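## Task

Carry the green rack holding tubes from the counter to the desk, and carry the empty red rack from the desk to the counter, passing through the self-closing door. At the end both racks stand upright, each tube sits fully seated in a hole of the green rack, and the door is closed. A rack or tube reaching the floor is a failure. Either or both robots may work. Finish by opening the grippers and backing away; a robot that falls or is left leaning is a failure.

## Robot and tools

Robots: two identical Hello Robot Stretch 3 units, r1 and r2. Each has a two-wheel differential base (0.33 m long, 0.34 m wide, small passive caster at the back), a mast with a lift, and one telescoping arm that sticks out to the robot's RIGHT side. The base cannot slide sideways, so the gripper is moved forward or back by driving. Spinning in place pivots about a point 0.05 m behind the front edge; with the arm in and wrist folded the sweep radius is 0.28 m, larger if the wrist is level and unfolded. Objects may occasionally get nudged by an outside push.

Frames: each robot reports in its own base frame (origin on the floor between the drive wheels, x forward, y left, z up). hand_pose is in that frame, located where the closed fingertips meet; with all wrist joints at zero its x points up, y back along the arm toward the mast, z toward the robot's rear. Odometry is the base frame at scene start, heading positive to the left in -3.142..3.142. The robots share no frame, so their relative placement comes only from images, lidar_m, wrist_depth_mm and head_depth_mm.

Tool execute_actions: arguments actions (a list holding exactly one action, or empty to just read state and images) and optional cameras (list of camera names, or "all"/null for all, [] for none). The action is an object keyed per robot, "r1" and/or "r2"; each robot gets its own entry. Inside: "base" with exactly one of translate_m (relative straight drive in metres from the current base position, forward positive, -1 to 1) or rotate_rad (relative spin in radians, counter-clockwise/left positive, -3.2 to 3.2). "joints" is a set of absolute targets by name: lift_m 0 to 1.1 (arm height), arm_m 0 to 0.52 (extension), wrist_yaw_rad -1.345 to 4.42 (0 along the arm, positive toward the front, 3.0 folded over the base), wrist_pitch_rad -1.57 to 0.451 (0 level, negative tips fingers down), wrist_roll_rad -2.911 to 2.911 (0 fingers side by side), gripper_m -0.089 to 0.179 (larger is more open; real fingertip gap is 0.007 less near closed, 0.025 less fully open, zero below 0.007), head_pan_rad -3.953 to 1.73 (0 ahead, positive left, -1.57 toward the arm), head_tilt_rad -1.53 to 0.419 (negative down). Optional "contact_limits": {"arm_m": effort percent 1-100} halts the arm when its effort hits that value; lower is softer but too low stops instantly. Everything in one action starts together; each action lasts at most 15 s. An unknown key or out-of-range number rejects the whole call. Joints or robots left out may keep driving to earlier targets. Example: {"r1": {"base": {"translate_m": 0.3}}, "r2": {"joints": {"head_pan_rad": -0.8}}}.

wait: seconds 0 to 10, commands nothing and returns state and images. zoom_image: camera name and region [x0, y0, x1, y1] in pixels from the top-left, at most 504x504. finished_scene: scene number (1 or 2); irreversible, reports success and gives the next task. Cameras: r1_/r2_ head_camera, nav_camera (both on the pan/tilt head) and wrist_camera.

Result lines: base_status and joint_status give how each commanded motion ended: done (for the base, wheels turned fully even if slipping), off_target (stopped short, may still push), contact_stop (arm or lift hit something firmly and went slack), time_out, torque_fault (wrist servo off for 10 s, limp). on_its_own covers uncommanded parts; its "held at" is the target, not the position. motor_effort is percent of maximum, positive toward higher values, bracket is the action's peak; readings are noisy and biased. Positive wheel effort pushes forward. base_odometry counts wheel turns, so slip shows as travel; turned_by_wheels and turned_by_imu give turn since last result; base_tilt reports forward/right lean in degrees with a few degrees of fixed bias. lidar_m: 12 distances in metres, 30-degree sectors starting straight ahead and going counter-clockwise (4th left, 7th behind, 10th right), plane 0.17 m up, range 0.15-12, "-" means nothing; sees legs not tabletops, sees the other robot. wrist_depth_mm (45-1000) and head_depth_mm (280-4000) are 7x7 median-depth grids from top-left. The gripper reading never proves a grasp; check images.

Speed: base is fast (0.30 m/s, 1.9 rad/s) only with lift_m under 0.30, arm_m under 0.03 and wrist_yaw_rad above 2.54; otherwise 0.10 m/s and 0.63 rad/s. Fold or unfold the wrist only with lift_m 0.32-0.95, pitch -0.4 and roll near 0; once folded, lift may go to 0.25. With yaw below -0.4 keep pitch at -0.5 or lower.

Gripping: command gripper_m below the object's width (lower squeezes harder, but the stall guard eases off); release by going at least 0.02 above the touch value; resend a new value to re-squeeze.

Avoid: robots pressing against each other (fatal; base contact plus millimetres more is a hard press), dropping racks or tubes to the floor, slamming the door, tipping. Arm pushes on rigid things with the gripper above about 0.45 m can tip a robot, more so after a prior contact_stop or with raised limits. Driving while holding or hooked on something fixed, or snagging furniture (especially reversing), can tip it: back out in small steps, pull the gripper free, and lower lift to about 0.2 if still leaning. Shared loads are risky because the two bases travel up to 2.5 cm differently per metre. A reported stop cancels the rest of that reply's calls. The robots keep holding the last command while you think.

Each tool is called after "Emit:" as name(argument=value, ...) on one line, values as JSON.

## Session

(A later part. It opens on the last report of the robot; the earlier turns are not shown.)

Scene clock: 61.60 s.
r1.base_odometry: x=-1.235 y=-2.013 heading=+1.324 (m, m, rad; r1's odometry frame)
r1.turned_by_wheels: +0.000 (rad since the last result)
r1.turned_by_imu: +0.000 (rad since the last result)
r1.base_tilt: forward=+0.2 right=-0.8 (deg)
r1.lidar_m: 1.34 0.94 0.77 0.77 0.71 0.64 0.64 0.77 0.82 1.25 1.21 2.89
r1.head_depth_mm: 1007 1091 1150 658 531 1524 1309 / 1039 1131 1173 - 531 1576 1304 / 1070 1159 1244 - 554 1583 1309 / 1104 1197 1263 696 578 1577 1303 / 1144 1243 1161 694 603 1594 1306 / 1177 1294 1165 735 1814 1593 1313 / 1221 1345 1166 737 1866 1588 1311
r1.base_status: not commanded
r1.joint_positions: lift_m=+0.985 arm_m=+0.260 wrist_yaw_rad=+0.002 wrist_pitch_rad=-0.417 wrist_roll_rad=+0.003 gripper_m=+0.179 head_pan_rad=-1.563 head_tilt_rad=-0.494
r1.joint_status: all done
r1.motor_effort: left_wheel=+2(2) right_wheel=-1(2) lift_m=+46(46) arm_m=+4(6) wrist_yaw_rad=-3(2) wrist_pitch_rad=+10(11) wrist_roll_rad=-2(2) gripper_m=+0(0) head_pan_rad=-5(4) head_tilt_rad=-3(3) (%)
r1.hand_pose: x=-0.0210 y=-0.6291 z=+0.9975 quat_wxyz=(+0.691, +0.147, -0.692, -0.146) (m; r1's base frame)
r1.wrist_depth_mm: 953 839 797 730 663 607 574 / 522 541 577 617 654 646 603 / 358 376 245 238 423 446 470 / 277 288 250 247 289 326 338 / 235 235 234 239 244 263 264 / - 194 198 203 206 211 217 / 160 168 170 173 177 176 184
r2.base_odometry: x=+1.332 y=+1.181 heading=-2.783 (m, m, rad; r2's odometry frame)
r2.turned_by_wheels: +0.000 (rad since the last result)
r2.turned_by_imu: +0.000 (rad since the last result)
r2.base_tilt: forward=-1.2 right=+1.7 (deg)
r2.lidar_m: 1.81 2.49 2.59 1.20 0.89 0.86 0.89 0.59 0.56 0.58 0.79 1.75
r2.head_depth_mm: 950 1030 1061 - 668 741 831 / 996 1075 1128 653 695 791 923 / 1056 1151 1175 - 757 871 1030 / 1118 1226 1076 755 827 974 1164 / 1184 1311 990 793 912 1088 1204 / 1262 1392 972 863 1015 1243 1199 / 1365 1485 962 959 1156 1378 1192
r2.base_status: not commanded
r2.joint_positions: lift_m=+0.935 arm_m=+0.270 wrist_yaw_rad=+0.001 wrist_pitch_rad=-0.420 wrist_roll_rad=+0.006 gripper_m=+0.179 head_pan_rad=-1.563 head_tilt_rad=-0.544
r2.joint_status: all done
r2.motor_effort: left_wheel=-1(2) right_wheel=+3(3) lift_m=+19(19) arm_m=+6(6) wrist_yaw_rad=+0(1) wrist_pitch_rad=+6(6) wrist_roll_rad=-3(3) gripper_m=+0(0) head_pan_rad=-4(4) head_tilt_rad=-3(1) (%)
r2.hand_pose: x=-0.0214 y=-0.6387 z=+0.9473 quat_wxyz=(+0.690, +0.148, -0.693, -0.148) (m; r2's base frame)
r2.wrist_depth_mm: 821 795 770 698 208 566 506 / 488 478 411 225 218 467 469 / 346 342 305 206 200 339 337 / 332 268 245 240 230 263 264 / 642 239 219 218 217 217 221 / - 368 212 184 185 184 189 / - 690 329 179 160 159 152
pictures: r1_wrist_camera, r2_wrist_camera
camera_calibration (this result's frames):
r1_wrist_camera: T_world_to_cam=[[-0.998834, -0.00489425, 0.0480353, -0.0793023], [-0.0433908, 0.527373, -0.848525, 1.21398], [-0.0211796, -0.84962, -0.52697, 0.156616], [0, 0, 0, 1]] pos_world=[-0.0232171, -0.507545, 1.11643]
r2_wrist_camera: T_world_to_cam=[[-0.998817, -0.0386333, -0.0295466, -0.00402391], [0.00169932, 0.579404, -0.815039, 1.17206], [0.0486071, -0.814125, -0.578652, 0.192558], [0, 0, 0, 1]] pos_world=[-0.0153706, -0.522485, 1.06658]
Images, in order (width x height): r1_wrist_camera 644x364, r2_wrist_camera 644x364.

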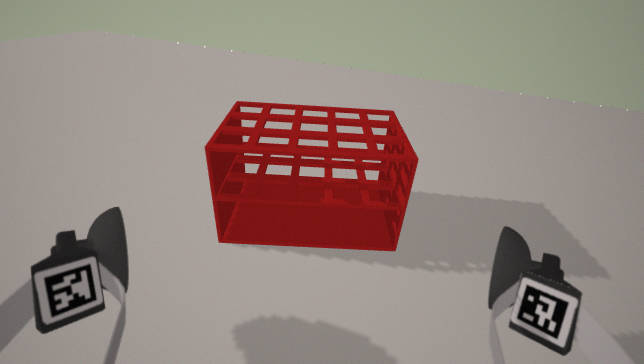

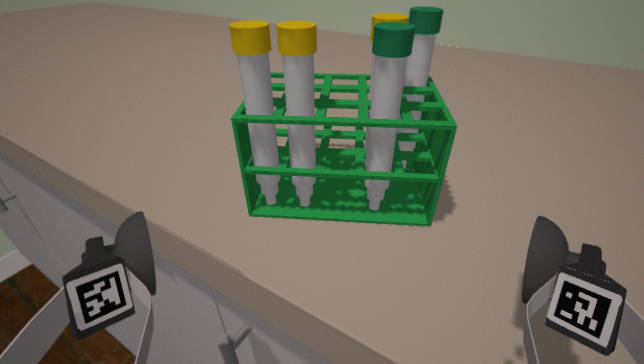

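Emit:
execute_actions(actions=[{"r1":{"joints":{"arm_m":0.358,"lift_m":0.975}},"r2":{"joints":{"arm_m":0.373,"lift_m":0.93,"wrist_yaw_rad":-0.04}}}], cameras=["r1_wrist_camera","r2_wrist_camera"])

Emit:
execute_actions(actions=[{"r1":{"joints":{"gripper_m":0.103}},"r2":{"joints":{"gripper_m":0.084}}}], cameras=[])

Emit:
execute_actions(actions=[{"r1":{"joints":{"lift_m":1.015}},"r2":{"joints":{"lift_m":0.97}}}], cameras=["r1_wrist_camera","r2_wrist_camera"])

Scene clock: 67.73 s.
r1.base_odometry: x=-1.235 y=-2.013 heading=+1.324 (m, m, rad; r1's odometry frame)
r1.turned_by_wheels: +0.000 (rad since the last result)
r1.turned_by_imu: -0.001 (rad since the last result)
r1.base_tilt: forward=+0.1 right=-0.6 (deg)
r1.lidar_m: 1.34 0.94 0.76 0.77 0.71 0.64 0.64 0.77 0.82 1.26 1.21 2.89
r1.head_depth_mm: 1010 1090 1152 - 531 1544 1303 / 1036 1125 - 690 532 1569 1309 / 1060 1160 - 693 554 1579 1308 / 1107 1194 1252 693 578 1581 1307 / 1145 1253 1160 732 605 1596 1317 / 1183 1295 1167 733 1808 1592 1312 / 1222 1349 1170 736 1876 1579 1311
r1.base_status: not commanded
r1.joint_positions: lift_m=+0.975 arm_m=+0.358 wrist_yaw_rad=+0.002 wrist_pitch_rad=-0.417 wrist_roll_rad=+0.003 gripper_m=+0.179 head_pan_rad=-1.563 head_tilt_rad=-0.494
r1.joint_status: all done
r1.motor_effort: left_wheel=+2(2) right_wheel=-1(1) lift_m=+28(45) arm_m=+4(6) wrist_yaw_rad=-2(1) wrist_pitch_rad=+10(11) wrist_roll_rad=-1(2) gripper_m=+0(0) head_pan_rad=-4(5) head_tilt_rad=-3(2) (%)
r1.hand_pose: x=-0.0210 y=-0.7271 z=+0.9882 quat_wxyz=(+0.691, +0.147, -0.692, -0.146) (m; r1's base frame)
r1.wrist_depth_mm: 819 754 707 634 581 543 503 / 487 505 542 574 600 570 541 / 339 354 369 383 400 419 444 / 261 265 150 164 171 305 320 / 219 123 123 127 137 244 247 / - 126 147 145 143 108 205 / 151 149 149 154 132 163 173
r2.base_odometry: x=+1.332 y=+1.181 heading=-2.783 (m, m, rad; r2's odometry frame)
r2.turned_by_wheels: +0.000 (rad since the last result)
r2.turned_by_imu: +0.000 (rad since the last result)
r2.base_tilt: forward=-1.3 right=+1.7 (deg)
r2.lidar_m: 1.81 2.49 2.59 1.21 0.89 0.86 0.89 0.58 0.56 0.58 0.79 1.75
r2.head_depth_mm: 942 1015 1065 - 664 742 831 / 994 1086 1115 707 695 794 921 / 1047 1145 - 678 755 876 1023 / 1109 1221 1010 738 823 962 1153 / 1191 1319 995 788 914 1087 1206 / 1273 1385 977 863 1024 1237 1191 / 1361 1491 961 961 1152 1369 1194
r2.base_status: not commanded
r2.joint_positions: lift_m=+0.930 arm_m=+0.373 wrist_yaw_rad=-0.039 wrist_pitch_rad=-0.420 wrist_roll_rad=+0.006 gripper_m=+0.179 head_pan_rad=-1.563 head_tilt_rad=-0.544
r2.joint_status: all done
r2.motor_effort: left_wheel=-2(2) right_wheel=+2(3) lift_m=+20(20) arm_m=+6(5) wrist_yaw_rad=-1(2) wrist_pitch_rad=+7(6) wrist_roll_rad=-3(3) gripper_m=+1(1) head_pan_rad=-4(4) head_tilt_rad=-1(2) (%)
r2.hand_pose: x=-0.0303 y=-0.7415 z=+0.9423 quat_wxyz=(+0.687, +0.134, -0.696, -0.162) (m; r2's base frame)
r2.wrist_depth_mm: 773 759 701 629 553 484 442 / 462 87 86 453 85 416 448 / 333 86 84 311 80 324 325 / 261 100 98 133 94 244 255 / 212 106 105 109 101 119 212 / - 124 124 140 127 117 183 / 151 151 148 148 144 146 146
pictures: r1_wrist_camera, r2_wrist_camera
camera_calibration (this result's frames):
r1_wrist_camera: T_world_to_cam=[[-0.998834, -0.00488283, 0.0480356, -0.0793289], [-0.0433856, 0.527354, -0.848537, 1.25776], [-0.0211885, -0.849632, -0.526951, 0.0684202], [0, 0, 0, 1]] pos_world=[-0.0232182, -0.605538, 1.10712]
r2_wrist_camera: T_world_to_cam=[[-0.999563, 0.000981549, -0.0295458, 0.0123353], [0.0246601, 0.578876, -0.815043, 1.22788], [0.0163034, -0.815415, -0.578647, 0.10445], [0, 0, 0, 1]] pos_world=[-0.0196526, -0.625632, 1.06158]
Images, in order (width x height): r1_wrist_camera 644x364, r2_wrist_camera 644x364.

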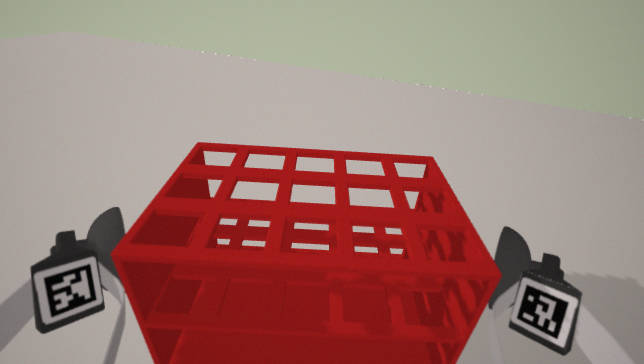

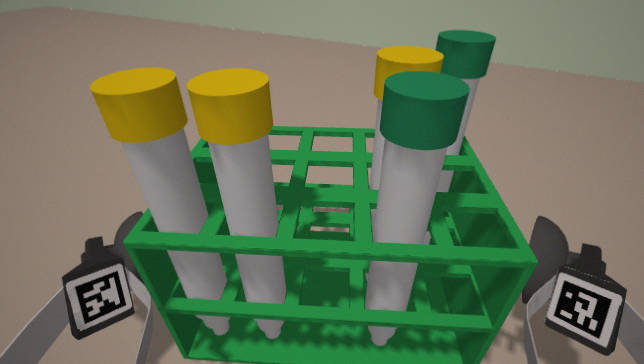

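Scene clock: 69.17 s.
r1.base_odometry: x=-1.235 y=-2.013 heading=+1.324 (m, m, rad; r1's odometry frame)
r1.turned_by_wheels: +0.000 (rad since the last result)
r1.turned_by_imu: +0.000 (rad since the last result)
r1.base_tilt: forward=-0.1 right=-0.8 (deg)
r1.lidar_m: 1.34 0.94 0.76 0.77 0.71 0.64 0.64 0.77 0.82 1.25 1.21 2.88
r1.head_depth_mm: 1008 1085 1155 - 530 1540 1304 / 1032 1122 - 689 533 1575 1300 / 1069 1167 - 692 553 1587 1300 / 1104 1210 1253 691 579 1569 1305 / 1138 1247 1152 728 605 1587 1306 / 1177 1297 1163 731 1815 1587 1306 / 1230 1347 1171 737 1872 1577 1313
r1.base_status: not commanded
r1.joint_positions: lift_m=+0.975 arm_m=+0.358 wrist_yaw_rad=+0.002 wrist_pitch_rad=-0.417 wrist_roll_rad=+0.003 gripper_m=+0.104 head_pan_rad=-1.563 head_tilt_rad=-0.494
r1.joint_status: all done
r1.motor_effort: left_wheel=+2(2) right_wheel=-1(1) lift_m=+28(28) arm_m=+4(4) wrist_yaw_rad=-2(1) wrist_pitch_rad=+10(10) wrist_roll_rad=-2(2) gripper_m=-24(100) head_pan_rad=-4(5) head_tilt_rad=-2(2) (%)
r1.hand_pose: x=-0.0210 y=-0.7272 z=+0.9883 quat_wxyz=(+0.691, +0.147, -0.692, -0.146) (m; r1's base frame)
r1.wrist_depth_mm: 826 750 696 647 584 547 507 / 483 519 543 579 596 577 536 / 343 354 368 382 401 419 447 / 262 267 157 159 159 306 319 / 211 132 153 159 140 241 249 / 185 139 172 174 149 201 204 / 151 154 157 161 160 164 174
r2.base_odometry: x=+1.332 y=+1.181 heading=-2.783 (m, m, rad; r2's odometry frame)
r2.turned_by_wheels: +0.000 (rad since the last result)
r2.turned_by_imu: +0.000 (rad since the last result)
r2.base_tilt: forward=-1.3 right=+1.7 (deg)
r2.lidar_m: 1.82 2.49 2.59 1.20 0.89 0.86 0.89 0.59 0.56 0.58 0.79 1.75
r2.head_depth_mm: 942 1021 1066 - 667 738 829 / 996 1087 1116 708 699 792 922 / 1049 1148 - 679 752 871 1030 / 1112 1231 1034 739 827 971 1159 / 1190 1324 992 790 911 1086 1204 / 1271 1381 973 863 1017 1237 1200 / 1368 1472 957 959 1151 1377 1194
r2.base_status: not commanded
r2.joint_positions: lift_m=+0.930 arm_m=+0.373 wrist_yaw_rad=-0.039 wrist_pitch_rad=-0.420 wrist_roll_rad=+0.006 gripper_m=+0.085 head_pan_rad=-1.563 head_tilt_rad=-0.544
r2.joint_status: all done
r2.motor_effort: left_wheel=-2(2) right_wheel=+3(3) lift_m=+20(20) arm_m=+6(6) wrist_yaw_rad=-1(1) wrist_pitch_rad=+6(6) wrist_roll_rad=-3(3) gripper_m=-23(100) head_pan_rad=-5(4) head_tilt_rad=-1(2) (%)
r2.hand_pose: x=-0.0303 y=-0.7415 z=+0.9423 quat_wxyz=(+0.687, +0.134, -0.696, -0.162) (m; r2's base frame)
r2.wrist_depth_mm: 773 753 690 619 554 487 444 / 466 398 93 448 92 418 447 / 334 315 101 163 98 327 325 / 258 258 113 133 113 235 254 / 211 205 126 141 124 126 209 / 179 - 138 165 143 133 177 / - 155 154 153 151 150 153
pictures: none
No camera images: the call's "cameras" was empty. Leave "cameras" out to get every camera's image.

Scene clock: 70.33 s.
r1.base_odometry: x=-1.235 y=-2.013 heading=+1.324 (m, m, rad; r1's odometry frame)
r1.turned_by_wheels: +0.000 (rad since the last result)
r1.turned_by_imu: +0.000 (rad since the last result)
r1.base_tilt: forward=-0.1 right=-0.7 (deg)
r1.lidar_m: 1.34 0.94 0.76 0.77 0.71 0.64 0.64 0.77 0.82 1.25 1.21 2.89
r1.head_depth_mm: 1005 1084 - 726 531 1553 1309 / 1035 1100 1057 729 531 1584 1301 / 1075 1133 - 716 554 1584 1300 / 1104 1201 1153 693 577 1585 1304 / 1141 1250 1164 733 604 1580 1303 / 1173 1291 1163 733 1796 1592 1313 / 1219 1343 1162 735 1874 1583 1311
r1.base_status: not commanded
r1.joint_positions: lift_m=+1.015 arm_m=+0.358 wrist_yaw_rad=+0.002 wrist_pitch_rad=-0.421 wrist_roll_rad=+0.003 gripper_m=+0.104 head_pan_rad=-1.563 head_tilt_rad=-0.494
r1.joint_status: all done
r1.motor_effort: left_wheel=+2(2) right_wheel=-1(1) lift_m=+47(47) arm_m=+4(4) wrist_yaw_rad=-1(1) wrist_pitch_rad=+13(13) wrist_roll_rad=-1(2) gripper_m=-23(24) head_pan_rad=-4(5) head_tilt_rad=-2(2) (%)
r1.hand_pose: x=-0.0210 y=-0.7267 z=+1.0266 quat_wxyz=(+0.691, +0.149, -0.692, -0.148) (m; r1's base frame)
r1.wrist_depth_mm: 843 780 695 639 587 540 506 / 595 626 661 669 627 573 535 / 420 438 454 475 487 524 547 / 327 333 163 164 170 382 397 / 263 138 160 161 155 298 308 / 229 139 173 155 149 249 253 / 188 192 156 160 162 206 217
r2.base_odometry: x=+1.332 y=+1.181 heading=-2.783 (m, m, rad; r2's odometry frame)
r2.turned_by_wheels: +0.000 (rad since the last result)
r2.turned_by_imu: +0.000 (rad since the last result)
r2.base_tilt: forward=-1.3 right=+1.7 (deg)
r2.lidar_m: 1.82 2.49 2.59 1.20 0.89 0.86 0.89 0.58 0.56 0.58 0.79 1.75
r2.head_depth_mm: 946 1020 - 658 653 725 832 / 997 1065 949 707 693 795 922 / 1053 1132 - 705 756 871 1026 / 1115 1219 762 739 829 968 1152 / 1185 1314 995 792 909 1087 1204 / 1268 1390 978 861 1024 1235 1188 / 1369 1472 962 955 1150 1369 1185
r2.base_status: not commanded
r2.joint_positions: lift_m=+0.970 arm_m=+0.373 wrist_yaw_rad=-0.039 wrist_pitch_rad=-0.426 wrist_roll_rad=+0.006 gripper_m=+0.088 head_pan_rad=-1.563 head_tilt_rad=-0.544
r2.joint_status: all done
r2.motor_effort: left_wheel=-2(2) right_wheel=+3(3) lift_m=+25(27) arm_m=+5(6) wrist_yaw_rad=-1(1) wrist_pitch_rad=+8(8) wrist_roll_rad=-3(3) gripper_m=-22(24) head_pan_rad=-4(4) head_tilt_rad=-2(1) (%)
r2.hand_pose: x=-0.0302 y=-0.7407 z=+0.9807 quat_wxyz=(+0.686, +0.136, -0.695, -0.164) (m; r2's base frame)
r2.wrist_depth_mm: 941 865 737 647 559 494 442 / 576 526 104 558 104 520 471 / 409 406 112 405 112 402 404 / 320 322 118 135 118 303 314 / 265 263 132 153 130 137 260 / 224 - 138 167 142 136 221 / 200 194 156 156 156 186 192
pictures: r1_wrist_camera, r2_wrist_camera
camera_calibration (this result's frames):
r1_wrist_camera: T_world_to_cam=[[-0.998833, -0.00506803, 0.0480246, -0.0812971], [-0.0433927, 0.530615, -0.846501, 1.2904], [-0.0211925, -0.847598, -0.530216, 0.0939078], [0, 0, 0, 1]] pos_world=[-0.0232182, -0.605522, 1.14602]
r2_wrist_camera: T_world_to_cam=[[-0.999556, 0.00116764, -0.029775, 0.0138593], [0.0248562, 0.583772, -0.811537, 1.25891], [0.0164342, -0.811917, -0.583542, 0.134662], [0, 0, 0, 1]] pos_world=[-0.0196516, -0.625599, 1.10065]
Images, in order (width x height): r1_wrist_camera 644x364, r2_wrist_camera 644x364.

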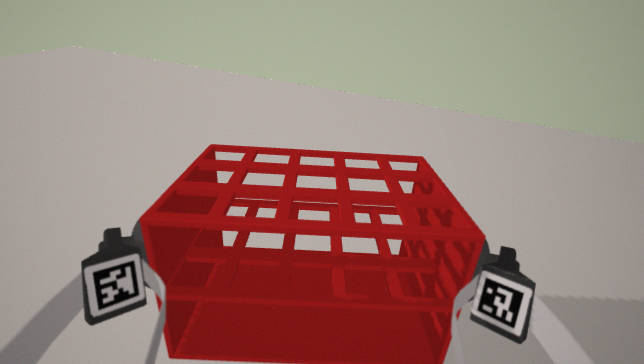

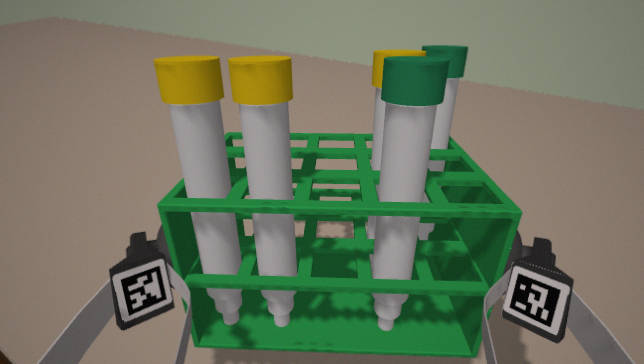

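Emit:
execute_actions(actions=[{"r1":{"base":{"translate_m":0.35},"joints":{"arm_m":0.005,"wrist_yaw_rad":1.6}},"r2":{"base":{"translate_m":0.35},"joints":{"arm_m":0.005,"wrist_yaw_rad":1.6}}}], cameras=[])

Emit:
execute_actions(actions=[{"r1":{"base":{"translate_m":0.44},"joints":{"lift_m":0.55,"wrist_yaw_rad":2.2,"head_pan_rad":-3.14,"head_tilt_rad":-0.9}},"r2":{"base":{"translate_m":0.45},"joints":{"lift_m":0.5,"wrist_yaw_rad":2.2,"head_pan_rad":0,"head_tilt_rad":-0.7}}}], cameras=[])

Emit:
execute_actions(actions=[{"r1":{"base":{"rotate_rad":-1.94},"joints":{"lift_m":0.31,"wrist_yaw_rad":2.58}},"r2":{"base":{"rotate_rad":2.17},"joints":{"lift_m":0.29,"wrist_yaw_rad":2.58}}}])

Scene clock: 89.83 s.
r1.base_odometry: x=-1.150 y=-1.674 heading=+1.324 (m, m, rad; r1's odometry frame)
r1.turned_by_wheels: +0.000 (rad since the last result)
r1.turned_by_imu: -0.003 (rad since the last result)
r1.base_tilt: forward=+0.2 right=-0.8 (deg)
r1.lidar_m: 1.16 0.81 0.73 0.66 0.79 0.96 0.97 1.07 1.36 1.08 1.10 2.78
r1.head_depth_mm: 1111 1194 1138 809 - - - / 1136 1238 1151 727 - - - / 1177 1275 1152 730 - - - / 1210 1327 1152 731 1800 1585 - / 1249 1356 1160 770 1852 1534 - / 1297 1412 1161 821 1366 1512 - / 1336 1464 1166 825 1994 1721 -
r1.base_status: done
r1.joint_positions: lift_m=+1.015 arm_m=+0.005 wrist_yaw_rad=+1.598 wrist_pitch_rad=-0.421 wrist_roll_rad=+0.003 gripper_m=+0.104 head_pan_rad=-1.563 head_tilt_rad=-0.494
r1.joint_status: all done
r1.motor_effort: left_wheel=+2(5) right_wheel=-2(5) lift_m=+47(47) arm_m=-5(6) wrist_yaw_rad=+1(8) wrist_pitch_rad=+13(13) wrist_roll_rad=-1(2) gripper_m=-23(23) head_pan_rad=-5(4) head_tilt_rad=-2(3) (%)
r1.hand_pose: x=+0.2025 y=-0.1443 z=+1.0266 quat_wxyz=(+0.588, +0.599, -0.377, +0.392) (m; r1's base frame)
r1.wrist_depth_mm: 719 817 - - - - - / 750 889 - - - - - / 761 918 - - - - - / 796 - 163 164 170 - - / 840 138 160 161 155 - - / 820 139 173 155 150 - - / 940 - 156 159 162 - -
r2.base_odometry: x=+1.004 y=+1.058 heading=-2.783 (m, m, rad; r2's odometry frame)
r2.turned_by_wheels: +0.000 (rad since the last result)
r2.turned_by_imu: +0.002 (rad since the last result)
r2.base_tilt: forward=-1.2 right=+1.7 (deg)
r2.lidar_m: 1.51 2.06 2.42 1.65 1.20 1.16 1.21 0.76 0.73 0.76 1.04 1.45
r2.head_depth_mm: 1097 1191 1049 787 - - 1170 / 1153 1248 1037 821 899 - - / 1210 1330 1022 885 965 - - / 1286 1399 1007 956 1100 1338 - / 1370 1476 996 1042 1213 1387 - / 1467 1569 1045 1148 1349 1436 - / 1526 1604 1109 1266 1569 1509 -
r2.base_status: done
r2.joint_positions: lift_m=+0.970 arm_m=+0.005 wrist_yaw_rad=+1.600 wrist_pitch_rad=-0.426 wrist_roll_rad=+0.006 gripper_m=+0.088 head_pan_rad=-1.563 head_tilt_rad=-0.544
r2.joint_status: all done
r2.motor_effort: left_wheel=-2(3) right_wheel=+2(9) lift_m=+25(24) arm_m=-6(7) wrist_yaw_rad=+0(2) wrist_pitch_rad=+9(8) wrist_roll_rad=-3(3) gripper_m=-22(21) head_pan_rad=-4(5) head_tilt_rad=-3(1) (%)
r2.hand_pose: x=+0.2019 y=-0.1440 z=+0.9806 quat_wxyz=(+0.588, +0.601, -0.375, +0.390) (m; r2's base frame)
r2.wrist_depth_mm: - - - - - - 946 / - - 105 - 104 - - / - - 112 - 112 - - / - - 119 135 119 - - / - - 132 153 132 137 - / - - 136 167 142 136 - / - - 155 156 155 - -
pictures: none
No camera images: the call's "cameras" was empty. Leave "cameras" out to get every camera's image.

Scene clock: 95.40 s.
r1.base_odometry: x=-1.042 y=-1.247 heading=+1.324 (m, m, rad; r1's odometry frame)
r1.turned_by_wheels: +0.000 (rad since the last result)
r1.turned_by_imu: -0.003 (rad since the last result)
r1.base_tilt: forward=+0.3 right=-0.7 (deg)
r1.lidar_m: 0.91 0.61 0.59 0.59 0.71 1.16 1.38 1.45 1.51 1.07 1.82 2.37
r1.head_depth_mm: 1187 1368 1612 1668 1442 1306 - / 1239 1416 1679 1662 1427 - - / 1271 1470 1751 1664 1430 - - / 1314 1523 1840 1664 1428 1251 - / 1366 1596 1855 1645 1420 1253 - / 1411 1658 1895 1649 1420 1258 1166 / 1461 1748 1931 1660 1434 1253 1150
r1.base_status: done
r1.joint_positions: lift_m=+0.550 arm_m=+0.005 wrist_yaw_rad=+2.196 wrist_pitch_rad=-0.422 wrist_roll_rad=+0.003 gripper_m=+0.104 head_pan_rad=-3.133 head_tilt_rad=-0.889
r1.joint_status: all done
r1.motor_effort: left_wheel=+2(5) right_wheel=-2(2) lift_m=+29(45) arm_m=-4(5) wrist_yaw_rad=+2(4) wrist_pitch_rad=+13(13) wrist_roll_rad=-2(2) gripper_m=-23(23) head_pan_rad=-5(52) head_tilt_rad=-4(27) (%)
r1.hand_pose: x=+0.1602 y=-0.0192 z=+0.5621 quat_wxyz=(+0.447, +0.684, -0.183, +0.547) (m; r1's base frame)
r1.wrist_depth_mm: 473 533 574 634 769 - - / 497 556 628 696 879 - - / 522 596 676 741 959 - - / 562 626 163 164 171 - - / 599 138 160 161 156 - - / 630 139 173 155 150 868 891 / 659 659 157 160 162 716 757
r2.base_odometry: x=+0.583 y=+0.900 heading=-2.783 (m, m, rad; r2's odometry frame)
r2.turned_by_wheels: +0.000 (rad since the last result)
r2.turned_by_imu: +0.003 (rad since the last result)
r2.base_tilt: forward=-1.2 right=+1.7 (deg)
r2.lidar_m: 1.10 1.52 2.19 2.18 1.59 1.54 1.61 0.99 0.96 0.99 1.10 1.06
r2.head_depth_mm: 873 961 1073 1221 1410 1325 1155 / 913 1020 1152 1316 1493 1328 1146 / 974 1088 1226 1439 1541 1322 1145 / 1028 1161 1321 1564 1557 1299 1139 / 1095 1248 1436 1717 1541 1306 1133 / 1168 1349 1585 1812 1528 1289 1126 / 1250 1457 1733 1882 1525 1291 1115
r2.base_status: done
r2.joint_positions: lift_m=+0.500 arm_m=+0.005 wrist_yaw_rad=+2.198 wrist_pitch_rad=-0.427 wrist_roll_rad=+0.006 gripper_m=+0.088 head_pan_rad=-0.007 head_tilt_rad=-0.691
r2.joint_status: all done
r2.motor_effort: left_wheel=-2(3) right_wheel=+2(7) lift_m=+20(23) arm_m=-5(6) wrist_yaw_rad=+2(5) wrist_pitch_rad=+9(8) wrist_roll_rad=-3(3) gripper_m=-22(22) head_pan_rad=+5(51) head_tilt_rad=-2(13) (%)
r2.hand_pose: x=+0.1594 y=-0.0194 z=+0.5107 quat_wxyz=(+0.447, +0.685, -0.181, +0.546) (m; r2's base frame)
r2.wrist_depth_mm: - - - - - - 808 / - - 104 - 104 - 846 / - - 113 - 112 - 863 / - - 119 135 119 - 891 / 873 886 131 153 132 137 847 / 740 - 136 167 142 136 741 / 652 648 156 156 155 616 626
pictures: none
No camera images: the call's "cameras" was empty. Leave "cameras" out to get every camera's image.

Scene clock: 99.47 s.
r1.base_odometry: x=-1.042 y=-1.247 heading=-0.616 (m, m, rad; r1's odometry frame)
r1.turned_by_wheels: -1.940 (rad since the last result)
r1.turned_by_imu: -1.922 (rad since the last result)
r1.base_tilt: forward=+0.2 right=-0.9 (deg)
r1.lidar_m: 1.07 1.55 2.08 2.22 0.74 0.61 0.59 0.61 0.75 1.38 1.42 1.45
r1.head_depth_mm: 519 605 731 884 1067 1265 1140 / 516 602 723 906 1207 1259 - / 513 599 716 900 1204 1277 - / 511 594 713 892 1184 1276 - / 510 591 710 880 1177 1257 1168 / 506 588 704 879 1158 1243 1125 / 505 584 699 869 1150 1253 1110
r1.base_status: done
r1.joint_positions: lift_m=+0.310 arm_m=+0.005 wrist_yaw_rad=+2.576 wrist_pitch_rad=-0.422 wrist_roll_rad=+0.003 gripper_m=+0.104 head_pan_rad=-3.133 head_tilt_rad=-0.889
r1.joint_status: all done
r1.motor_effort: left_wheel=+2(5) right_wheel=-1(6) lift_m=+29(31) arm_m=-5(4) wrist_yaw_rad=+3(2) wrist_pitch_rad=+13(13) wrist_roll_rad=-2(1) gripper_m=-24(24) head_pan_rad=-5(5) head_tilt_rad=-4(5) (%)
r1.hand_pose: x=+0.0986 y=+0.0387 z=+0.3220 quat_wxyz=(+0.335, +0.706, -0.051, +0.622) (m; r1's base frame)
r1.wrist_depth_mm: - - - - - - - / - - - - - - - / 963 - - - - - - / 738 748 163 165 171 809 853 / 594 137 160 161 156 679 700 / 522 139 173 154 150 566 577 / 433 441 156 160 162 464 489
r2.base_odometry: x=+0.583 y=+0.900 heading=-0.614 (m, m, rad; r2's odometry frame)
r2.turned_by_wheels: +2.170 (rad since the last result)
r2.turned_by_imu: +2.129 (rad since the last result)
r2.base_tilt: forward=-1.3 right=+1.6 (deg)
r2.lidar_m: 1.58 1.55 1.27 0.98 0.97 1.01 1.09 1.06 1.13 1.63 2.20 2.05
r2.head_depth_mm: 1673 1924 2245 1951 1588 1327 1157 / 1574 1806 2125 1936 1570 1328 1154 / 1489 1715 2018 1913 1571 1315 1145 / 1439 1624 1906 1907 1544 1303 1134 / 1360 1534 1772 1874 1533 1303 1133 / 1316 1471 1690 1851 1526 1308 1125 / 1252 1426 1602 1763 1512 1289 1117
r2.base_status: done
r2.joint_positions: lift_m=+0.290 arm_m=+0.005 wrist_yaw_rad=+2.578 wrist_pitch_rad=-0.428 wrist_roll_rad=+0.006 gripper_m=+0.088 head_pan_rad=-0.007 head_tilt_rad=-0.692
r2.joint_status: all done
r2.motor_effort: left_wheel=-2(7) right_wheel=+3(9) lift_m=+20(19) arm_m=-5(5) wrist_yaw_rad=+2(2) wrist_pitch_rad=+9(9) wrist_roll_rad=-3(3) gripper_m=-21(21) head_pan_rad=+5(4) head_tilt_rad=-2(2) (%)
r2.hand_pose: x=+0.0978 y=+0.0382 z=+0.3005 quat_wxyz=(+0.337, +0.707, -0.048, +0.620) (m; r2's base frame)
r2.wrist_depth_mm: 788 947 - - - - - / 841 - 104 - 104 - - / 851 914 113 895 112 901 883 / 717 711 119 135 119 667 700 / 582 583 132 153 131 137 577 / 520 - 137 167 142 136 484 / - - 154 156 155 409 425
pictures: r1_head_camera (sideways: a quarter turn clockwise sets it upright), r1_nav_camera (sideways: a quarter turn counterclockwise sets it upright), r1_wrist_camera, r2_head_camera (sideways: a quarter turn clockwise sets it upright), r2_nav_camera (sideways: a quarter turn counterclockwise sets it upright), r2_wrist_camera
camera_calibration (this result's frames):
r1_head_camera: T_world_to_cam=[[0.761525, -0.0180799, -0.647883, 0.858393], [-0.0390069, -0.999077, -0.0179685, 0.0206478], [-0.646961, 0.0389554, -0.761528, 0.943627], [0, 0, 0, 1]] pos_world=[-0.0423928, -0.000610913, 1.27511]
r1_nav_camera: T_world_to_cam=[[-0.805941, -0.00464304, 0.591977, -0.724576], [0.0238103, 0.998906, 0.0402511, 0.00301325], [-0.591516, 0.0465352, -0.804949, 1.00321], [0, 0, 0, 1]] pos_world=[0.00937525, -0.0530586, 1.23634]
r1_wrist_camera: T_world_to_cam=[[0.845046, -0.532533, 0.0480238, -0.0855075], [-0.249041, -0.471478, -0.845983, 0.351988], [0.473156, 0.702934, -0.531043, 0.263066], [0, 0, 0, 1]] pos_world=[0.0354458, -0.0644987, 0.441581]
r2_head_camera: T_world_to_cam=[[-0.66829, -0.0434444, -0.742632, 0.994752], [-0.0123244, 0.998803, -0.04734, 0.0663669], [0.743799, -0.0224844, -0.668025, 0.825405], [0, 0, 0, 1]] pos_world=[0.0516646, -0.00451234, 1.29327]
r2_nav_camera: T_world_to_cam=[[0.641027, 0.021767, 0.76721, -0.961551], [-0.0155622, -0.999024, 0.0413467, 0.0034863], [0.767361, -0.0384438, -0.640062, 0.784517], [0, 0, 0, 1]] pos_world=[0.0144269, 0.0545728, 1.23971]
r2_wrist_camera: T_world_to_cam=[[0.864775, -0.501273, -0.0298335, -0.0424517], [-0.314465, -0.494267, -0.810439, 0.323085], [0.391506, 0.710229, -0.585063, 0.27366], [0, 0, 0, 1]] pos_world=[0.0311706, -0.0559506, 0.420682]
Images, in order (width x height): r1_head_camera 896x504, r1_nav_camera 672x504, r1_wrist_camera 644x364, r2_head_camera 896x504, r2_nav_camera 672x504, r2_wrist_camera 644x364.

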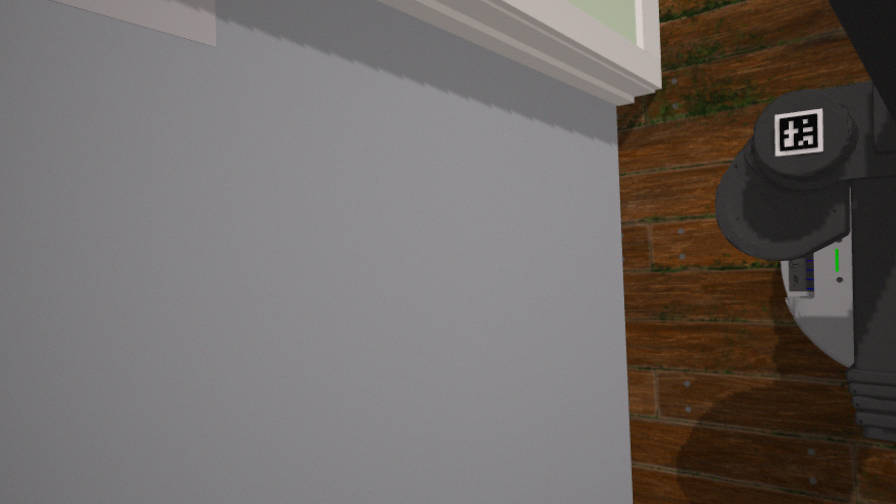

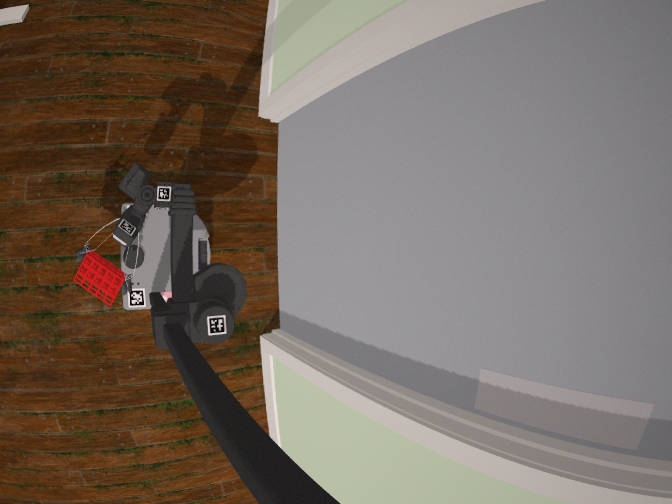

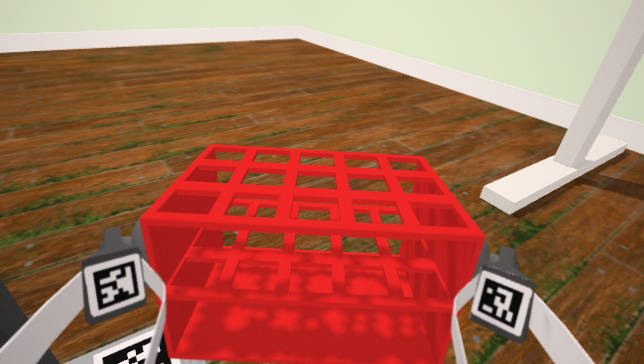

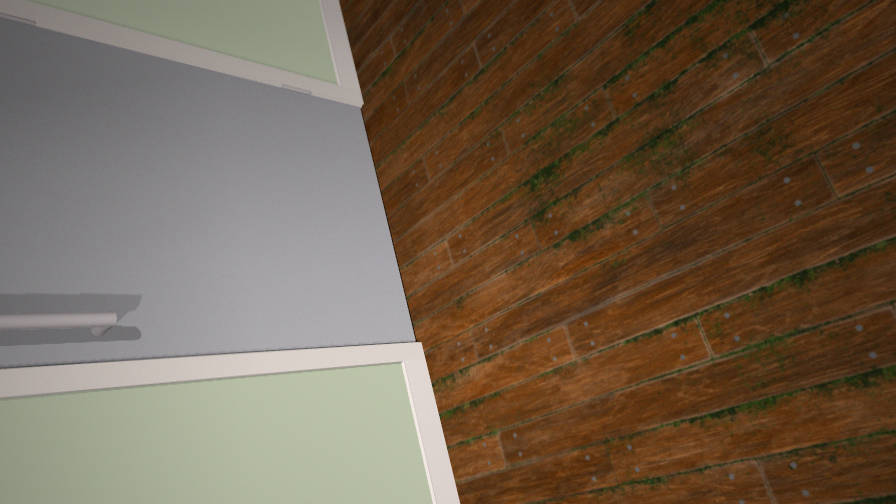

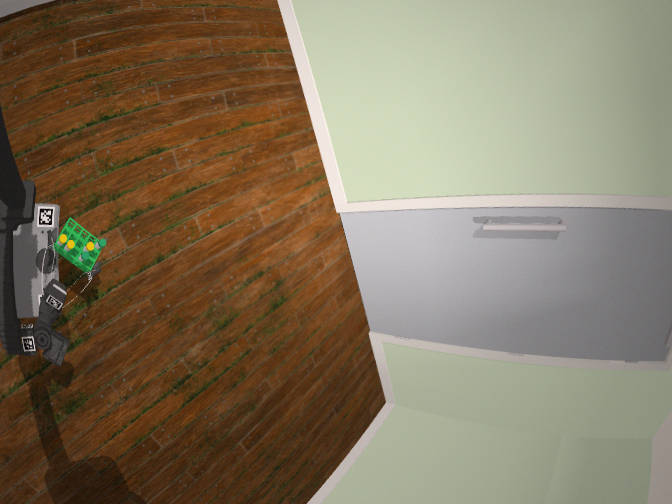

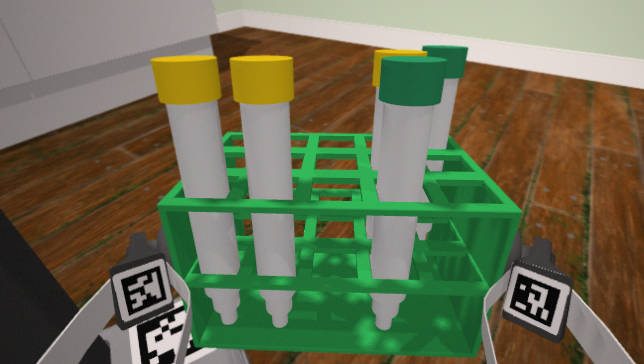

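Emit:
execute_actions(actions=[{"r1":{"base":{"translate_m":-0.3}},"r2":{"base":{"rotate_rad":-0.07}}}], cameras=[])

Emit:
execute_actions(actions=[{"r1":{"base":{"translate_m":-0.75},"joints":{"head_pan_rad":-2.2,"head_tilt_rad":-1.1}},"r2":{"base":{"translate_m":0.4}}}], cameras=["r1_nav_camera","r2_nav_camera"])

Scene clock: 111.23 s.
r1.base_odometry: x=-1.287 y=-1.074 heading=-0.616 (m, m, rad; r1's odometry frame)
r1.turned_by_wheels: +0.000 (rad since the last result)
r1.turned_by_imu: +0.001 (rad since the last result)
r1.base_tilt: forward=+0.0 right=-0.8 (deg)
r1.lidar_m: 1.36 1.86 2.47 0.92 0.42 0.30 0.29 0.30 0.40 0.75 1.43 1.68
r1.head_depth_mm: - 291 334 418 561 843 1058 / - 289 331 415 554 835 - / - 288 329 412 548 763 - / - 290 327 408 543 763 - / - 289 324 405 537 793 1111 / - 286 323 402 531 789 1117 / - 285 321 398 527 774 1102
r1.base_status: done
r1.joint_positions: lift_m=+0.310 arm_m=+0.005 wrist_yaw_rad=+2.577 wrist_pitch_rad=-0.422 wrist_roll_rad=+0.003 gripper_m=+0.104 head_pan_rad=-3.133 head_tilt_rad=-0.889
r1.joint_status: not commanded
r1.motor_effort: left_wheel=+2(2) right_wheel=-1(5) lift_m=+29(29) arm_m=-5(5) wrist_yaw_rad=+3(3) wrist_pitch_rad=+13(13) wrist_roll_rad=-2(1) gripper_m=-23(23) head_pan_rad=-5(5) head_tilt_rad=-4(4) (%)
r1.hand_pose: x=+0.0986 y=+0.0388 z=+0.3220 quat_wxyz=(+0.335, +0.706, -0.051, +0.622) (m; r1's base frame)
r1.wrist_depth_mm: - - - - - - - / - - - - - - - / 954 - - - - - - / 742 744 163 164 170 868 877 / 596 138 160 160 155 677 691 / 521 139 173 154 150 571 575 / 434 443 157 159 161 464 485
r2.base_odometry: x=+0.583 y=+0.900 heading=-0.683 (m, m, rad; r2's odometry frame)
r2.turned_by_wheels: -0.070 (rad since the last result)
r2.turned_by_imu: -0.068 (rad since the last result)
r2.base_tilt: forward=-1.2 right=+1.7 (deg)
r2.lidar_m: 1.59 1.54 1.61 0.99 0.96 0.99 1.10 1.06 1.11 1.52 2.19 2.19
r2.head_depth_mm: 1779 2072 2378 1957 1593 1335 1156 / 1653 1908 2250 1944 1588 1317 1152 / 1573 1798 2112 1935 1570 1314 1141 / 1477 1700 1952 1917 1552 1306 1138 / 1406 1592 1826 1875 1551 1299 1129 / 1323 1499 1717 1854 1528 1300 1119 / 1283 1430 1617 1797 1519 1287 1121
r2.base_status: done
r2.joint_positions: lift_m=+0.290 arm_m=+0.005 wrist_yaw_rad=+2.579 wrist_pitch_rad=-0.428 wrist_roll_rad=+0.006 gripper_m=+0.088 head_pan_rad=-0.007 head_tilt_rad=-0.692
r2.joint_status: not commanded
r2.motor_effort: left_wheel=+3(6) right_wheel=-2(6) lift_m=+20(20) arm_m=-5(6) wrist_yaw_rad=+2(2) wrist_pitch_rad=+9(8) wrist_roll_rad=-3(3) gripper_m=-22(21) head_pan_rad=+4(4) head_tilt_rad=-2(1) (%)
r2.hand_pose: x=+0.0978 y=+0.0383 z=+0.3005 quat_wxyz=(+0.337, +0.707, -0.048, +0.620) (m; r2's base frame)
r2.wrist_depth_mm: 809 989 - - - - - / 876 - 105 - 104 - - / 878 908 113 900 112 887 897 / 717 703 119 135 119 683 695 / 589 583 132 153 131 137 564 / 517 - 136 166 143 136 489 / - - 154 155 155 413 425
pictures: none
No camera images: the call's "cameras" was empty. Leave "cameras" out to get every camera's image.

Scene clock: 119.73 s.
r1.base_odometry: x=-1.900 y=-0.641 heading=-0.616 (m, m, rad; r1's odometry frame)
r1.turned_by_wheels: +0.000 (rad since the last result)
r1.turned_by_imu: +0.002 (rad since the last result)
r1.base_tilt: forward=+0.2 right=-0.7 (deg)
r1.lidar_m: 2.10 0.53 0.56 1.50 1.81 0.95 0.32 0.24 0.23 0.24 0.33 1.95
r1.head_depth_mm: - - 331 474 1294 1220 - / - - 326 459 781 1226 - / - - 319 447 740 - - / - - 315 433 696 - - / - - 313 421 671 - 1083 / - - 311 411 648 1160 1099 / - - 306 399 621 1160 1092
r1.base_status: done
r1.joint_positions: lift_m=+0.310 arm_m=+0.005 wrist_yaw_rad=+2.577 wrist_pitch_rad=-0.422 wrist_roll_rad=+0.003 gripper_m=+0.104 head_pan_rad=-2.207 head_tilt_rad=-1.089
r1.joint_status: all done
r1.motor_effort: left_wheel=-8(33) right_wheel=-2(43) lift_m=+30(30) arm_m=-5(5) wrist_yaw_rad=+3(2) wrist_pitch_rad=+13(13) wrist_roll_rad=-2(1) gripper_m=-23(23) head_pan_rad=+4(52) head_tilt_rad=-4(20) (%)
r1.hand_pose: x=+0.0985 y=+0.0388 z=+0.3219 quat_wxyz=(+0.335, +0.706, -0.050, +0.622) (m; r1's base frame)
r1.wrist_depth_mm: - - 982 620 510 - - / - - - 644 568 - - / 963 - 946 677 - - - / 739 754 163 164 171 866 880 / 599 138 160 160 156 677 698 / 520 140 173 154 150 561 575 / 433 442 157 160 162 466 490
r2.base_odometry: x=+0.893 y=+0.648 heading=-0.683 (m, m, rad; r2's odometry frame)
r2.turned_by_wheels: +0.000 (rad since the last result)
r2.turned_by_imu: +0.003 (rad since the last result)
r2.base_tilt: forward=-1.2 right=+1.6 (deg)
r2.lidar_m: 0.83 1.20 1.25 1.20 1.16 1.20 1.46 1.41 1.47 2.01 2.00 0.80
r2.head_depth_mm: 1137 1057 1004 967 1498 1324 1154 / 2548 1679 1585 1235 1315 1298 1150 / 2722 3030 2477 1254 1344 1292 1140 / 3044 3081 2253 1086 1363 1298 1136 / 3069 3315 2421 1879 1552 1297 1130 / 2905 3097 2441 1819 1528 1299 1130 / 2055 1123 1257 1433 1523 1285 1114
r2.base_status: done
r2.joint_positions: lift_m=+0.290 arm_m=+0.005 wrist_yaw_rad=+2.579 wrist_pitch_rad=-0.428 wrist_roll_rad=+0.006 gripper_m=+0.088 head_pan_rad=-0.007 head_tilt_rad=-0.692
r2.joint_status: not commanded
r2.motor_effort: left_wheel=+2(10) right_wheel=-2(7) lift_m=+20(20) arm_m=-5(5) wrist_yaw_rad=+1(2) wrist_pitch_rad=+8(9) wrist_roll_rad=-3(3) gripper_m=-22(21) head_pan_rad=+5(5) head_tilt_rad=-1(2) (%)
r2.hand_pose: x=+0.0978 y=+0.0383 z=+0.3005 quat_wxyz=(+0.336, +0.707, -0.048, +0.620) (m; r2's base frame)
r2.wrist_depth_mm: - - - - - 965 902 / - - 105 - 104 - - / 898 917 113 898 113 883 875 / 706 705 119 135 119 667 700 / 580 590 132 153 131 137 579 / 514 - 136 167 142 136 484 / - - 154 156 155 413 422
pictures: r1_nav_camera (sideways: a quarter turn counterclockwise sets it upright), r2_nav_camera (sideways: a quarter turn counterclockwise sets it upright)
camera_calibration (this result's frames):
r1_nav_camera: T_world_to_cam=[[-0.540841, -0.728624, 0.420235, -0.502473], [-0.789287, 0.612311, 0.0458454, 0.000701177], [-0.290719, -0.306891, -0.906256, 1.13304], [0, 0, 0, 1]] pos_world=[0.0581914, -0.0188234, 1.23795]
r2_nav_camera: T_world_to_cam=[[0.641426, 0.0217864, 0.766876, -0.961118], [-0.0155061, -0.999024, 0.0413511, 0.00348015], [0.767029, -0.038415, -0.640462, 0.785039], [0, 0, 0, 1]] pos_world=[0.0143927, 0.0545733, 1.2397]
Images, in order (width x height): r1_nav_camera 672x504, r2_nav_camera 672x504.

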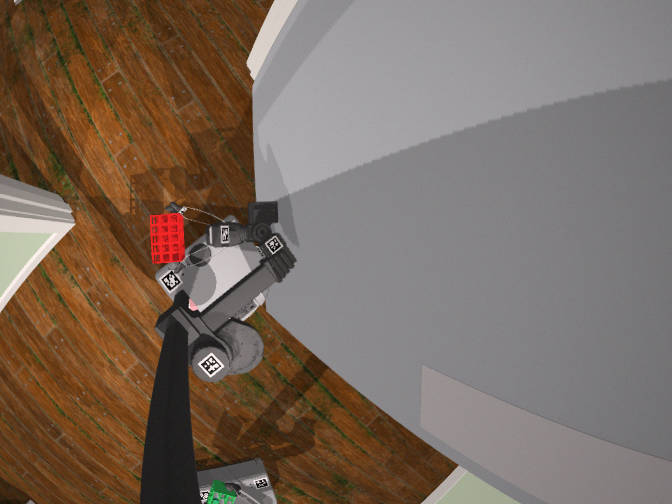

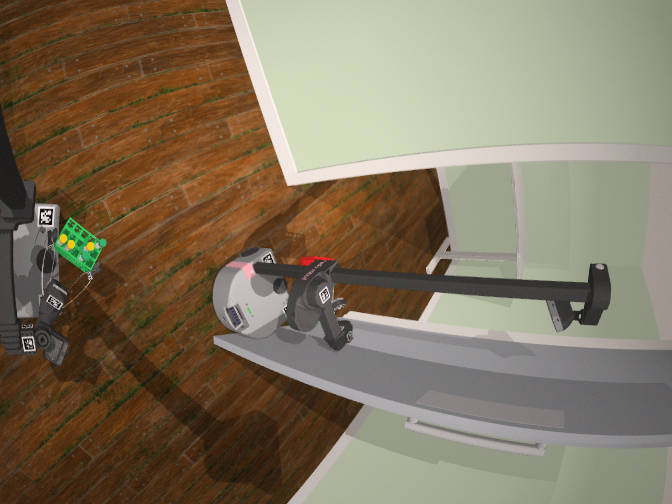

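Emit:
execute_actions(actions=[{"r1":{"base":{"rotate_rad":1.18}}}], cameras=[])

Emit:
execute_actions(actions=[{"r1":{"base":{"translate_m":-0.34},"joints":{"wrist_yaw_rad":1.8,"head_pan_rad":0.8,"head_tilt_rad":-1.2}}}], cameras=["r2_nav_camera"])

Emit:
execute_actions(actions=[{"r1":{"base":{"rotate_rad":2.1}}}], cameras=["r1_nav_camera","r2_nav_camera"])

Scene clock: 130.60 s.
r1.base_odometry: x=-1.900 y=-0.641 heading=+0.564 (m, m, rad; r1's odometry frame)
r1.turned_by_wheels: +1.180 (rad since the last result)
r1.turned_by_imu: +1.155 (rad since the last result)
r1.base_tilt: forward=+0.0 right=-0.8 (deg)
r1.lidar_m: 0.65 1.77 1.05 0.94 0.37 0.28 0.27 0.29 0.42 2.21 2.10 0.52
r1.head_depth_mm: 312 352 405 477 580 697 - / 351 404 474 575 734 932 - / 401 470 571 724 994 - - / 468 565 717 983 1288 - - / 563 712 980 1396 1309 - 1085 / 706 944 1584 1450 1296 1179 1105 / 1953 1821 1608 1436 1303 1182 1092
r1.base_status: done
r1.joint_positions: lift_m=+0.310 arm_m=+0.005 wrist_yaw_rad=+2.577 wrist_pitch_rad=-0.422 wrist_roll_rad=+0.003 gripper_m=+0.104 head_pan_rad=-2.207 head_tilt_rad=-1.089
r1.joint_status: not commanded
r1.motor_effort: left_wheel=-14(19) right_wheel=-6(14) lift_m=+30(30) arm_m=-4(4) wrist_yaw_rad=+3(3) wrist_pitch_rad=+13(13) wrist_roll_rad=-2(1) gripper_m=-23(23) head_pan_rad=+4(5) head_tilt_rad=-5(5) (%)
r1.hand_pose: x=+0.0985 y=+0.0388 z=+0.3219 quat_wxyz=(+0.335, +0.706, -0.050, +0.622) (m; r1's base frame)
r1.wrist_depth_mm: - - - - - - - / - 930 - - - - - / 956 919 978 - - - - / 736 745 163 164 171 859 876 / 591 137 160 161 155 676 700 / 522 139 173 154 150 564 571 / 429 442 157 160 162 464 494
r2.base_odometry: x=+0.893 y=+0.648 heading=-0.683 (m, m, rad; r2's odometry frame)
r2.turned_by_wheels: +0.000 (rad since the last result)
r2.turned_by_imu: +0.001 (rad since the last result)
r2.base_tilt: forward=-1.3 right=+1.7 (deg)
r2.lidar_m: 0.85 1.20 1.25 1.20 1.16 1.20 1.46 1.41 1.46 2.01 2.00 0.82
r2.head_depth_mm: 1036 1140 1117 1093 1191 1332 1147 / 2598 1619 1377 1083 1403 1317 1149 / 2948 3117 2484 1334 1370 1324 1140 / 3172 3200 2457 1858 1471 1311 1140 / 3033 3258 2443 1892 1534 1309 1120 / 2961 3111 2413 1807 1541 1294 1129 / 2053 1129 1257 1440 1528 1286 1120
r2.base_status: not commanded
r2.joint_positions: lift_m=+0.290 arm_m=+0.005 wrist_yaw_rad=+2.579 wrist_pitch_rad=-0.428 wrist_roll_rad=+0.006 gripper_m=+0.088 head_pan_rad=-0.007 head_tilt_rad=-0.692
r2.joint_status: not commanded
r2.motor_effort: left_wheel=+2(2) right_wheel=-2(2) lift_m=+20(20) arm_m=-5(5) wrist_yaw_rad=+1(1) wrist_pitch_rad=+9(9) wrist_roll_rad=-3(3) gripper_m=-22(22) head_pan_rad=+4(5) head_tilt_rad=-1(2) (%)
r2.hand_pose: x=+0.0978 y=+0.0383 z=+0.3005 quat_wxyz=(+0.336, +0.707, -0.048, +0.620) (m; r2's base frame)
r2.wrist_depth_mm: - - - - - 982 902 / - - 105 - 104 - - / 902 920 113 888 112 878 880 / 719 714 119 135 119 671 700 / 586 579 132 153 131 137 575 / 514 - 137 167 142 136 488 / - - 154 155 156 412 427
pictures: none
No camera images: the call's "cameras" was empty. Leave "cameras" out to get every camera's image.

Scene clock: 135.00 s.
r1.base_odometry: x=-2.187 y=-0.822 heading=+0.564 (m, m, rad; r1's odometry frame)
r1.turned_by_wheels: +0.000 (rad since the last result)
r1.turned_by_imu: +0.001 (rad since the last result)
r1.base_tilt: forward=+0.0 right=-0.8 (deg)
r1.lidar_m: 0.86 2.06 1.07 2.09 2.07 0.36 0.27 0.27 0.28 0.39 2.28 0.84
r1.head_depth_mm: 1833 1663 1518 1390 1285 1192 1116 / 1837 1648 1505 1387 1275 904 1111 / 1820 1644 1510 1385 1277 1183 - / 1816 1637 1499 1383 1272 1205 - / 1803 1601 1484 1365 1270 - - / 1508 1426 1491 1368 1259 - - / 1727 1401 1483 1370 1271 - -
r1.base_status: done
r1.joint_positions: lift_m=+0.310 arm_m=+0.005 wrist_yaw_rad=+1.804 wrist_pitch_rad=-0.422 wrist_roll_rad=+0.003 gripper_m=+0.104 head_pan_rad=+0.793 head_tilt_rad=-1.185
r1.joint_status: all done
r1.motor_effort: left_wheel=-7(20) right_wheel=-4(19) lift_m=+30(30) arm_m=-4(4) wrist_yaw_rad=-3(5) wrist_pitch_rad=+13(13) wrist_roll_rad=-2(2) gripper_m=-23(23) head_pan_rad=+5(50) head_tilt_rad=-6(17) (%)
r1.hand_pose: x=+0.1965 y=-0.0987 z=+0.3219 quat_wxyz=(+0.545, +0.635, -0.313, +0.449) (m; r1's base frame)
r1.wrist_depth_mm: - - - - 792 631 - / - - - - 797 - - / 962 - - - 816 - - / 724 755 164 164 170 841 896 / 604 138 160 161 155 670 702 / 520 139 173 154 150 568 577 / 430 433 157 160 162 468 489
r2.base_odometry: x=+0.893 y=+0.648 heading=-0.683 (m, m, rad; r2's odometry frame)
r2.turned_by_wheels: +0.000 (rad since the last result)
r2.turned_by_imu: +0.000 (rad since the last result)
r2.base_tilt: forward=-1.3 right=+1.7 (deg)
r2.lidar_m: 1.63 1.20 1.24 1.20 1.17 1.20 1.46 1.41 1.46 2.01 1.21 1.00
r2.head_depth_mm: 1299 1396 1468 1578 1379 1346 1157 / 2551 1680 1721 1829 1499 1321 1148 / 2916 3129 2445 1875 1567 1321 1145 / 3196 3238 2483 1902 1557 1311 1134 / 3085 3268 2439 1889 1538 1301 1126 / 2901 3124 2399 1795 1540 1292 1123 / 2061 1129 1251 1427 1515 1283 1116
r2.base_status: not commanded
r2.joint_positions: lift_m=+0.290 arm_m=+0.005 wrist_yaw_rad=+2.579 wrist_pitch_rad=-0.428 wrist_roll_rad=+0.006 gripper_m=+0.088 head_pan_rad=-0.007 head_tilt_rad=-0.692
r2.joint_status: not commanded
r2.motor_effort: left_wheel=+2(3) right_wheel=-2(2) lift_m=+20(20) arm_m=-5(6) wrist_yaw_rad=+1(1) wrist_pitch_rad=+9(8) wrist_roll_rad=-3(3) gripper_m=-23(21) head_pan_rad=+4(4) head_tilt_rad=-2(2) (%)
r2.hand_pose: x=+0.0978 y=+0.0383 z=+0.3005 quat_wxyz=(+0.336, +0.707, -0.048, +0.620) (m; r2's base frame)
r2.wrist_depth_mm: - - - - - 989 895 / - - 105 - 104 - - / 919 918 113 875 112 884 891 / 708 717 119 135 119 670 694 / 585 583 132 152 132 137 578 / 511 - 137 167 142 136 488 / - - 154 156 155 410 427
pictures: r2_nav_camera (sideways: a quarter turn counterclockwise sets it upright)
camera_calibration (this result's frames):
r2_nav_camera: T_world_to_cam=[[0.641426, 0.0217863, 0.766876, -0.961118], [-0.0155063, -0.999024, 0.0413511, 0.00348015], [0.767028, -0.0384151, -0.640462, 0.785039], [0, 0, 0, 1]] pos_world=[0.0143927, 0.0545733, 1.2397]
Images, in order (width x height): r2_nav_camera 672x504.

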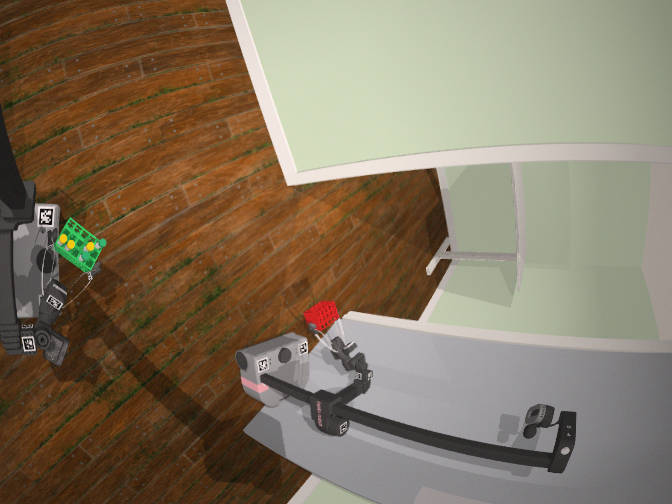

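Scene clock: 140.23 s.
r1.base_odometry: x=-2.187 y=-0.822 heading=+2.663 (m, m, rad; r1's odometry frame)
r1.turned_by_wheels: +2.100 (rad since the last result)
r1.turned_by_imu: +2.068 (rad since the last result)
r1.base_tilt: forward=+0.1 right=-0.8 (deg)
r1.lidar_m: 2.05 0.21 0.18 0.18 0.20 0.32 2.29 0.84 0.85 2.06 1.06 2.09
r1.head_depth_mm: 290 358 1478 1380 1286 1197 1115 / - 319 461 1353 1285 911 1114 / - 299 385 643 1256 1177 - / - - 332 504 1054 1203 - / - - 309 414 726 - - / - - - 352 554 - - / - - - 318 449 - -
r1.base_status: done
r1.joint_positions: lift_m=+0.310 arm_m=+0.005 wrist_yaw_rad=+1.801 wrist_pitch_rad=-0.423 wrist_roll_rad=+0.003 gripper_m=+0.104 head_pan_rad=+0.797 head_tilt_rad=-1.188
r1.joint_status: not commanded
r1.motor_effort: left_wheel=-10(43) right_wheel=+7(22) lift_m=+33(33) arm_m=-3(5) wrist_yaw_rad=+0(3) wrist_pitch_rad=+14(15) wrist_roll_rad=-1(2) gripper_m=-23(24) head_pan_rad=+2(4) head_tilt_rad=-4(6) (%)
r1.hand_pose: x=+0.1965 y=-0.0992 z=+0.3217 quat_wxyz=(+0.546, +0.634, -0.313, +0.449) (m; r1's base frame)
r1.wrist_depth_mm: 238 - - - - - - / 247 307 - - - - - / 257 323 - - - - - / 267 327 163 166 170 857 855 / 278 144 160 176 155 683 691 / 278 139 173 154 150 571 565 / 319 370 157 160 162 465 484
r2.base_odometry: x=+0.893 y=+0.648 heading=-0.683 (m, m, rad; r2's odometry frame)
r2.turned_by_wheels: +0.000 (rad since the last result)
r2.turned_by_imu: +0.000 (rad since the last result)
r2.base_tilt: forward=-1.3 right=+1.7 (deg)
r2.lidar_m: 1.61 1.20 1.25 1.20 1.16 1.20 1.46 1.41 1.46 2.01 1.99 1.06
r2.head_depth_mm: 1280 1347 1358 1464 1466 1331 1156 / 2547 1679 1696 1224 1451 1329 1152 / 2911 3159 2493 1920 1523 1317 1136 / 3190 3185 2456 1914 1553 1302 1135 / 3039 3269 2426 1910 1529 1306 1134 / 2952 3222 2410 1816 1527 1290 1130 / 2032 1129 1248 1436 1530 1292 1122
r2.base_status: not commanded
r2.joint_positions: lift_m=+0.290 arm_m=+0.005 wrist_yaw_rad=+2.579 wrist_pitch_rad=-0.428 wrist_roll_rad=+0.006 gripper_m=+0.088 head_pan_rad=-0.007 head_tilt_rad=-0.692
r2.joint_status: not commanded
r2.motor_effort: left_wheel=+2(2) right_wheel=-2(2) lift_m=+20(20) arm_m=-5(5) wrist_yaw_rad=+1(1) wrist_pitch_rad=+9(9) wrist_roll_rad=-3(3) gripper_m=-22(22) head_pan_rad=+5(5) head_tilt_rad=-2(3) (%)
r2.hand_pose: x=+0.0978 y=+0.0383 z=+0.3005 quat_wxyz=(+0.336, +0.707, -0.048, +0.620) (m; r2's base frame)
r2.wrist_depth_mm: - - - - - 977 896 / - - 105 - 104 - - / 913 916 112 917 112 905 885 / 719 711 119 135 119 671 698 / 583 579 132 153 131 137 576 / 509 - 136 167 143 136 488 / - - 154 155 156 414 421
pictures: r1_nav_camera (sideways: a quarter turn counterclockwise sets it upright), r2_nav_camera (sideways: a quarter turn counterclockwise sets it upright)
camera_calibration (this result's frames):
r1_nav_camera: T_world_to_cam=[[0.661811, 0.674062, 0.328095, -0.389804], [0.700971, -0.711576, 0.0479605, -0.011137], [0.265793, 0.198244, -0.943427, 1.17792], [0, 0, 0, 1]] pos_world=[-0.0472982, 0.0213121, 1.2397]
r2_nav_camera: T_world_to_cam=[[0.641426, 0.0217863, 0.766876, -0.961118], [-0.0155064, -0.999024, 0.0413511, 0.00348015], [0.767028, -0.0384151, -0.640462, 0.785039], [0, 0, 0, 1]] pos_world=[0.0143927, 0.0545733, 1.2397]
Images, in order (width x height): r1_nav_camera 672x504, r2_nav_camera 672x504.

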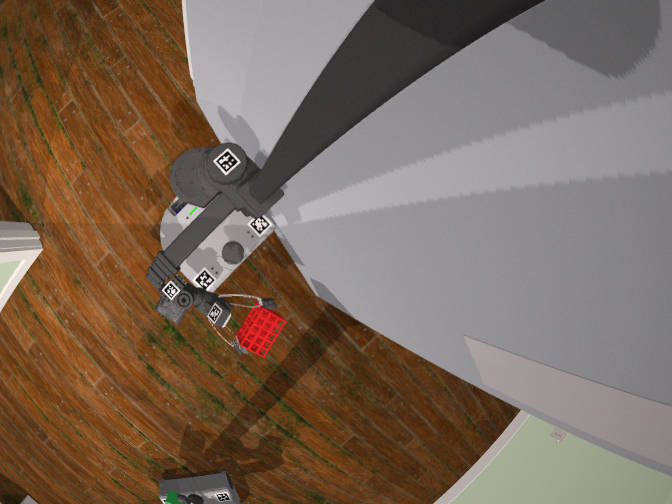

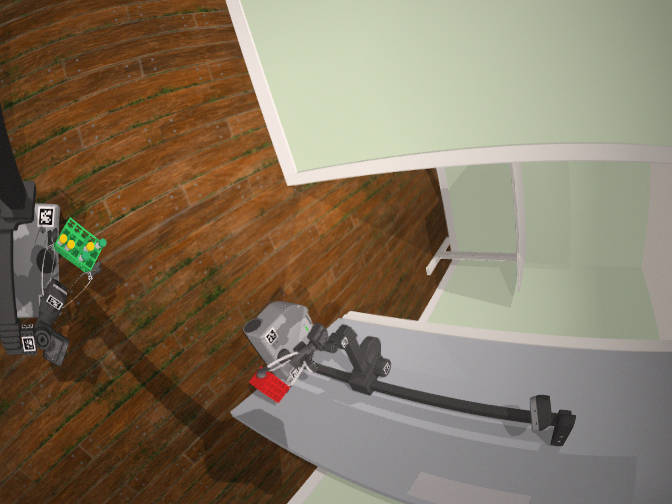

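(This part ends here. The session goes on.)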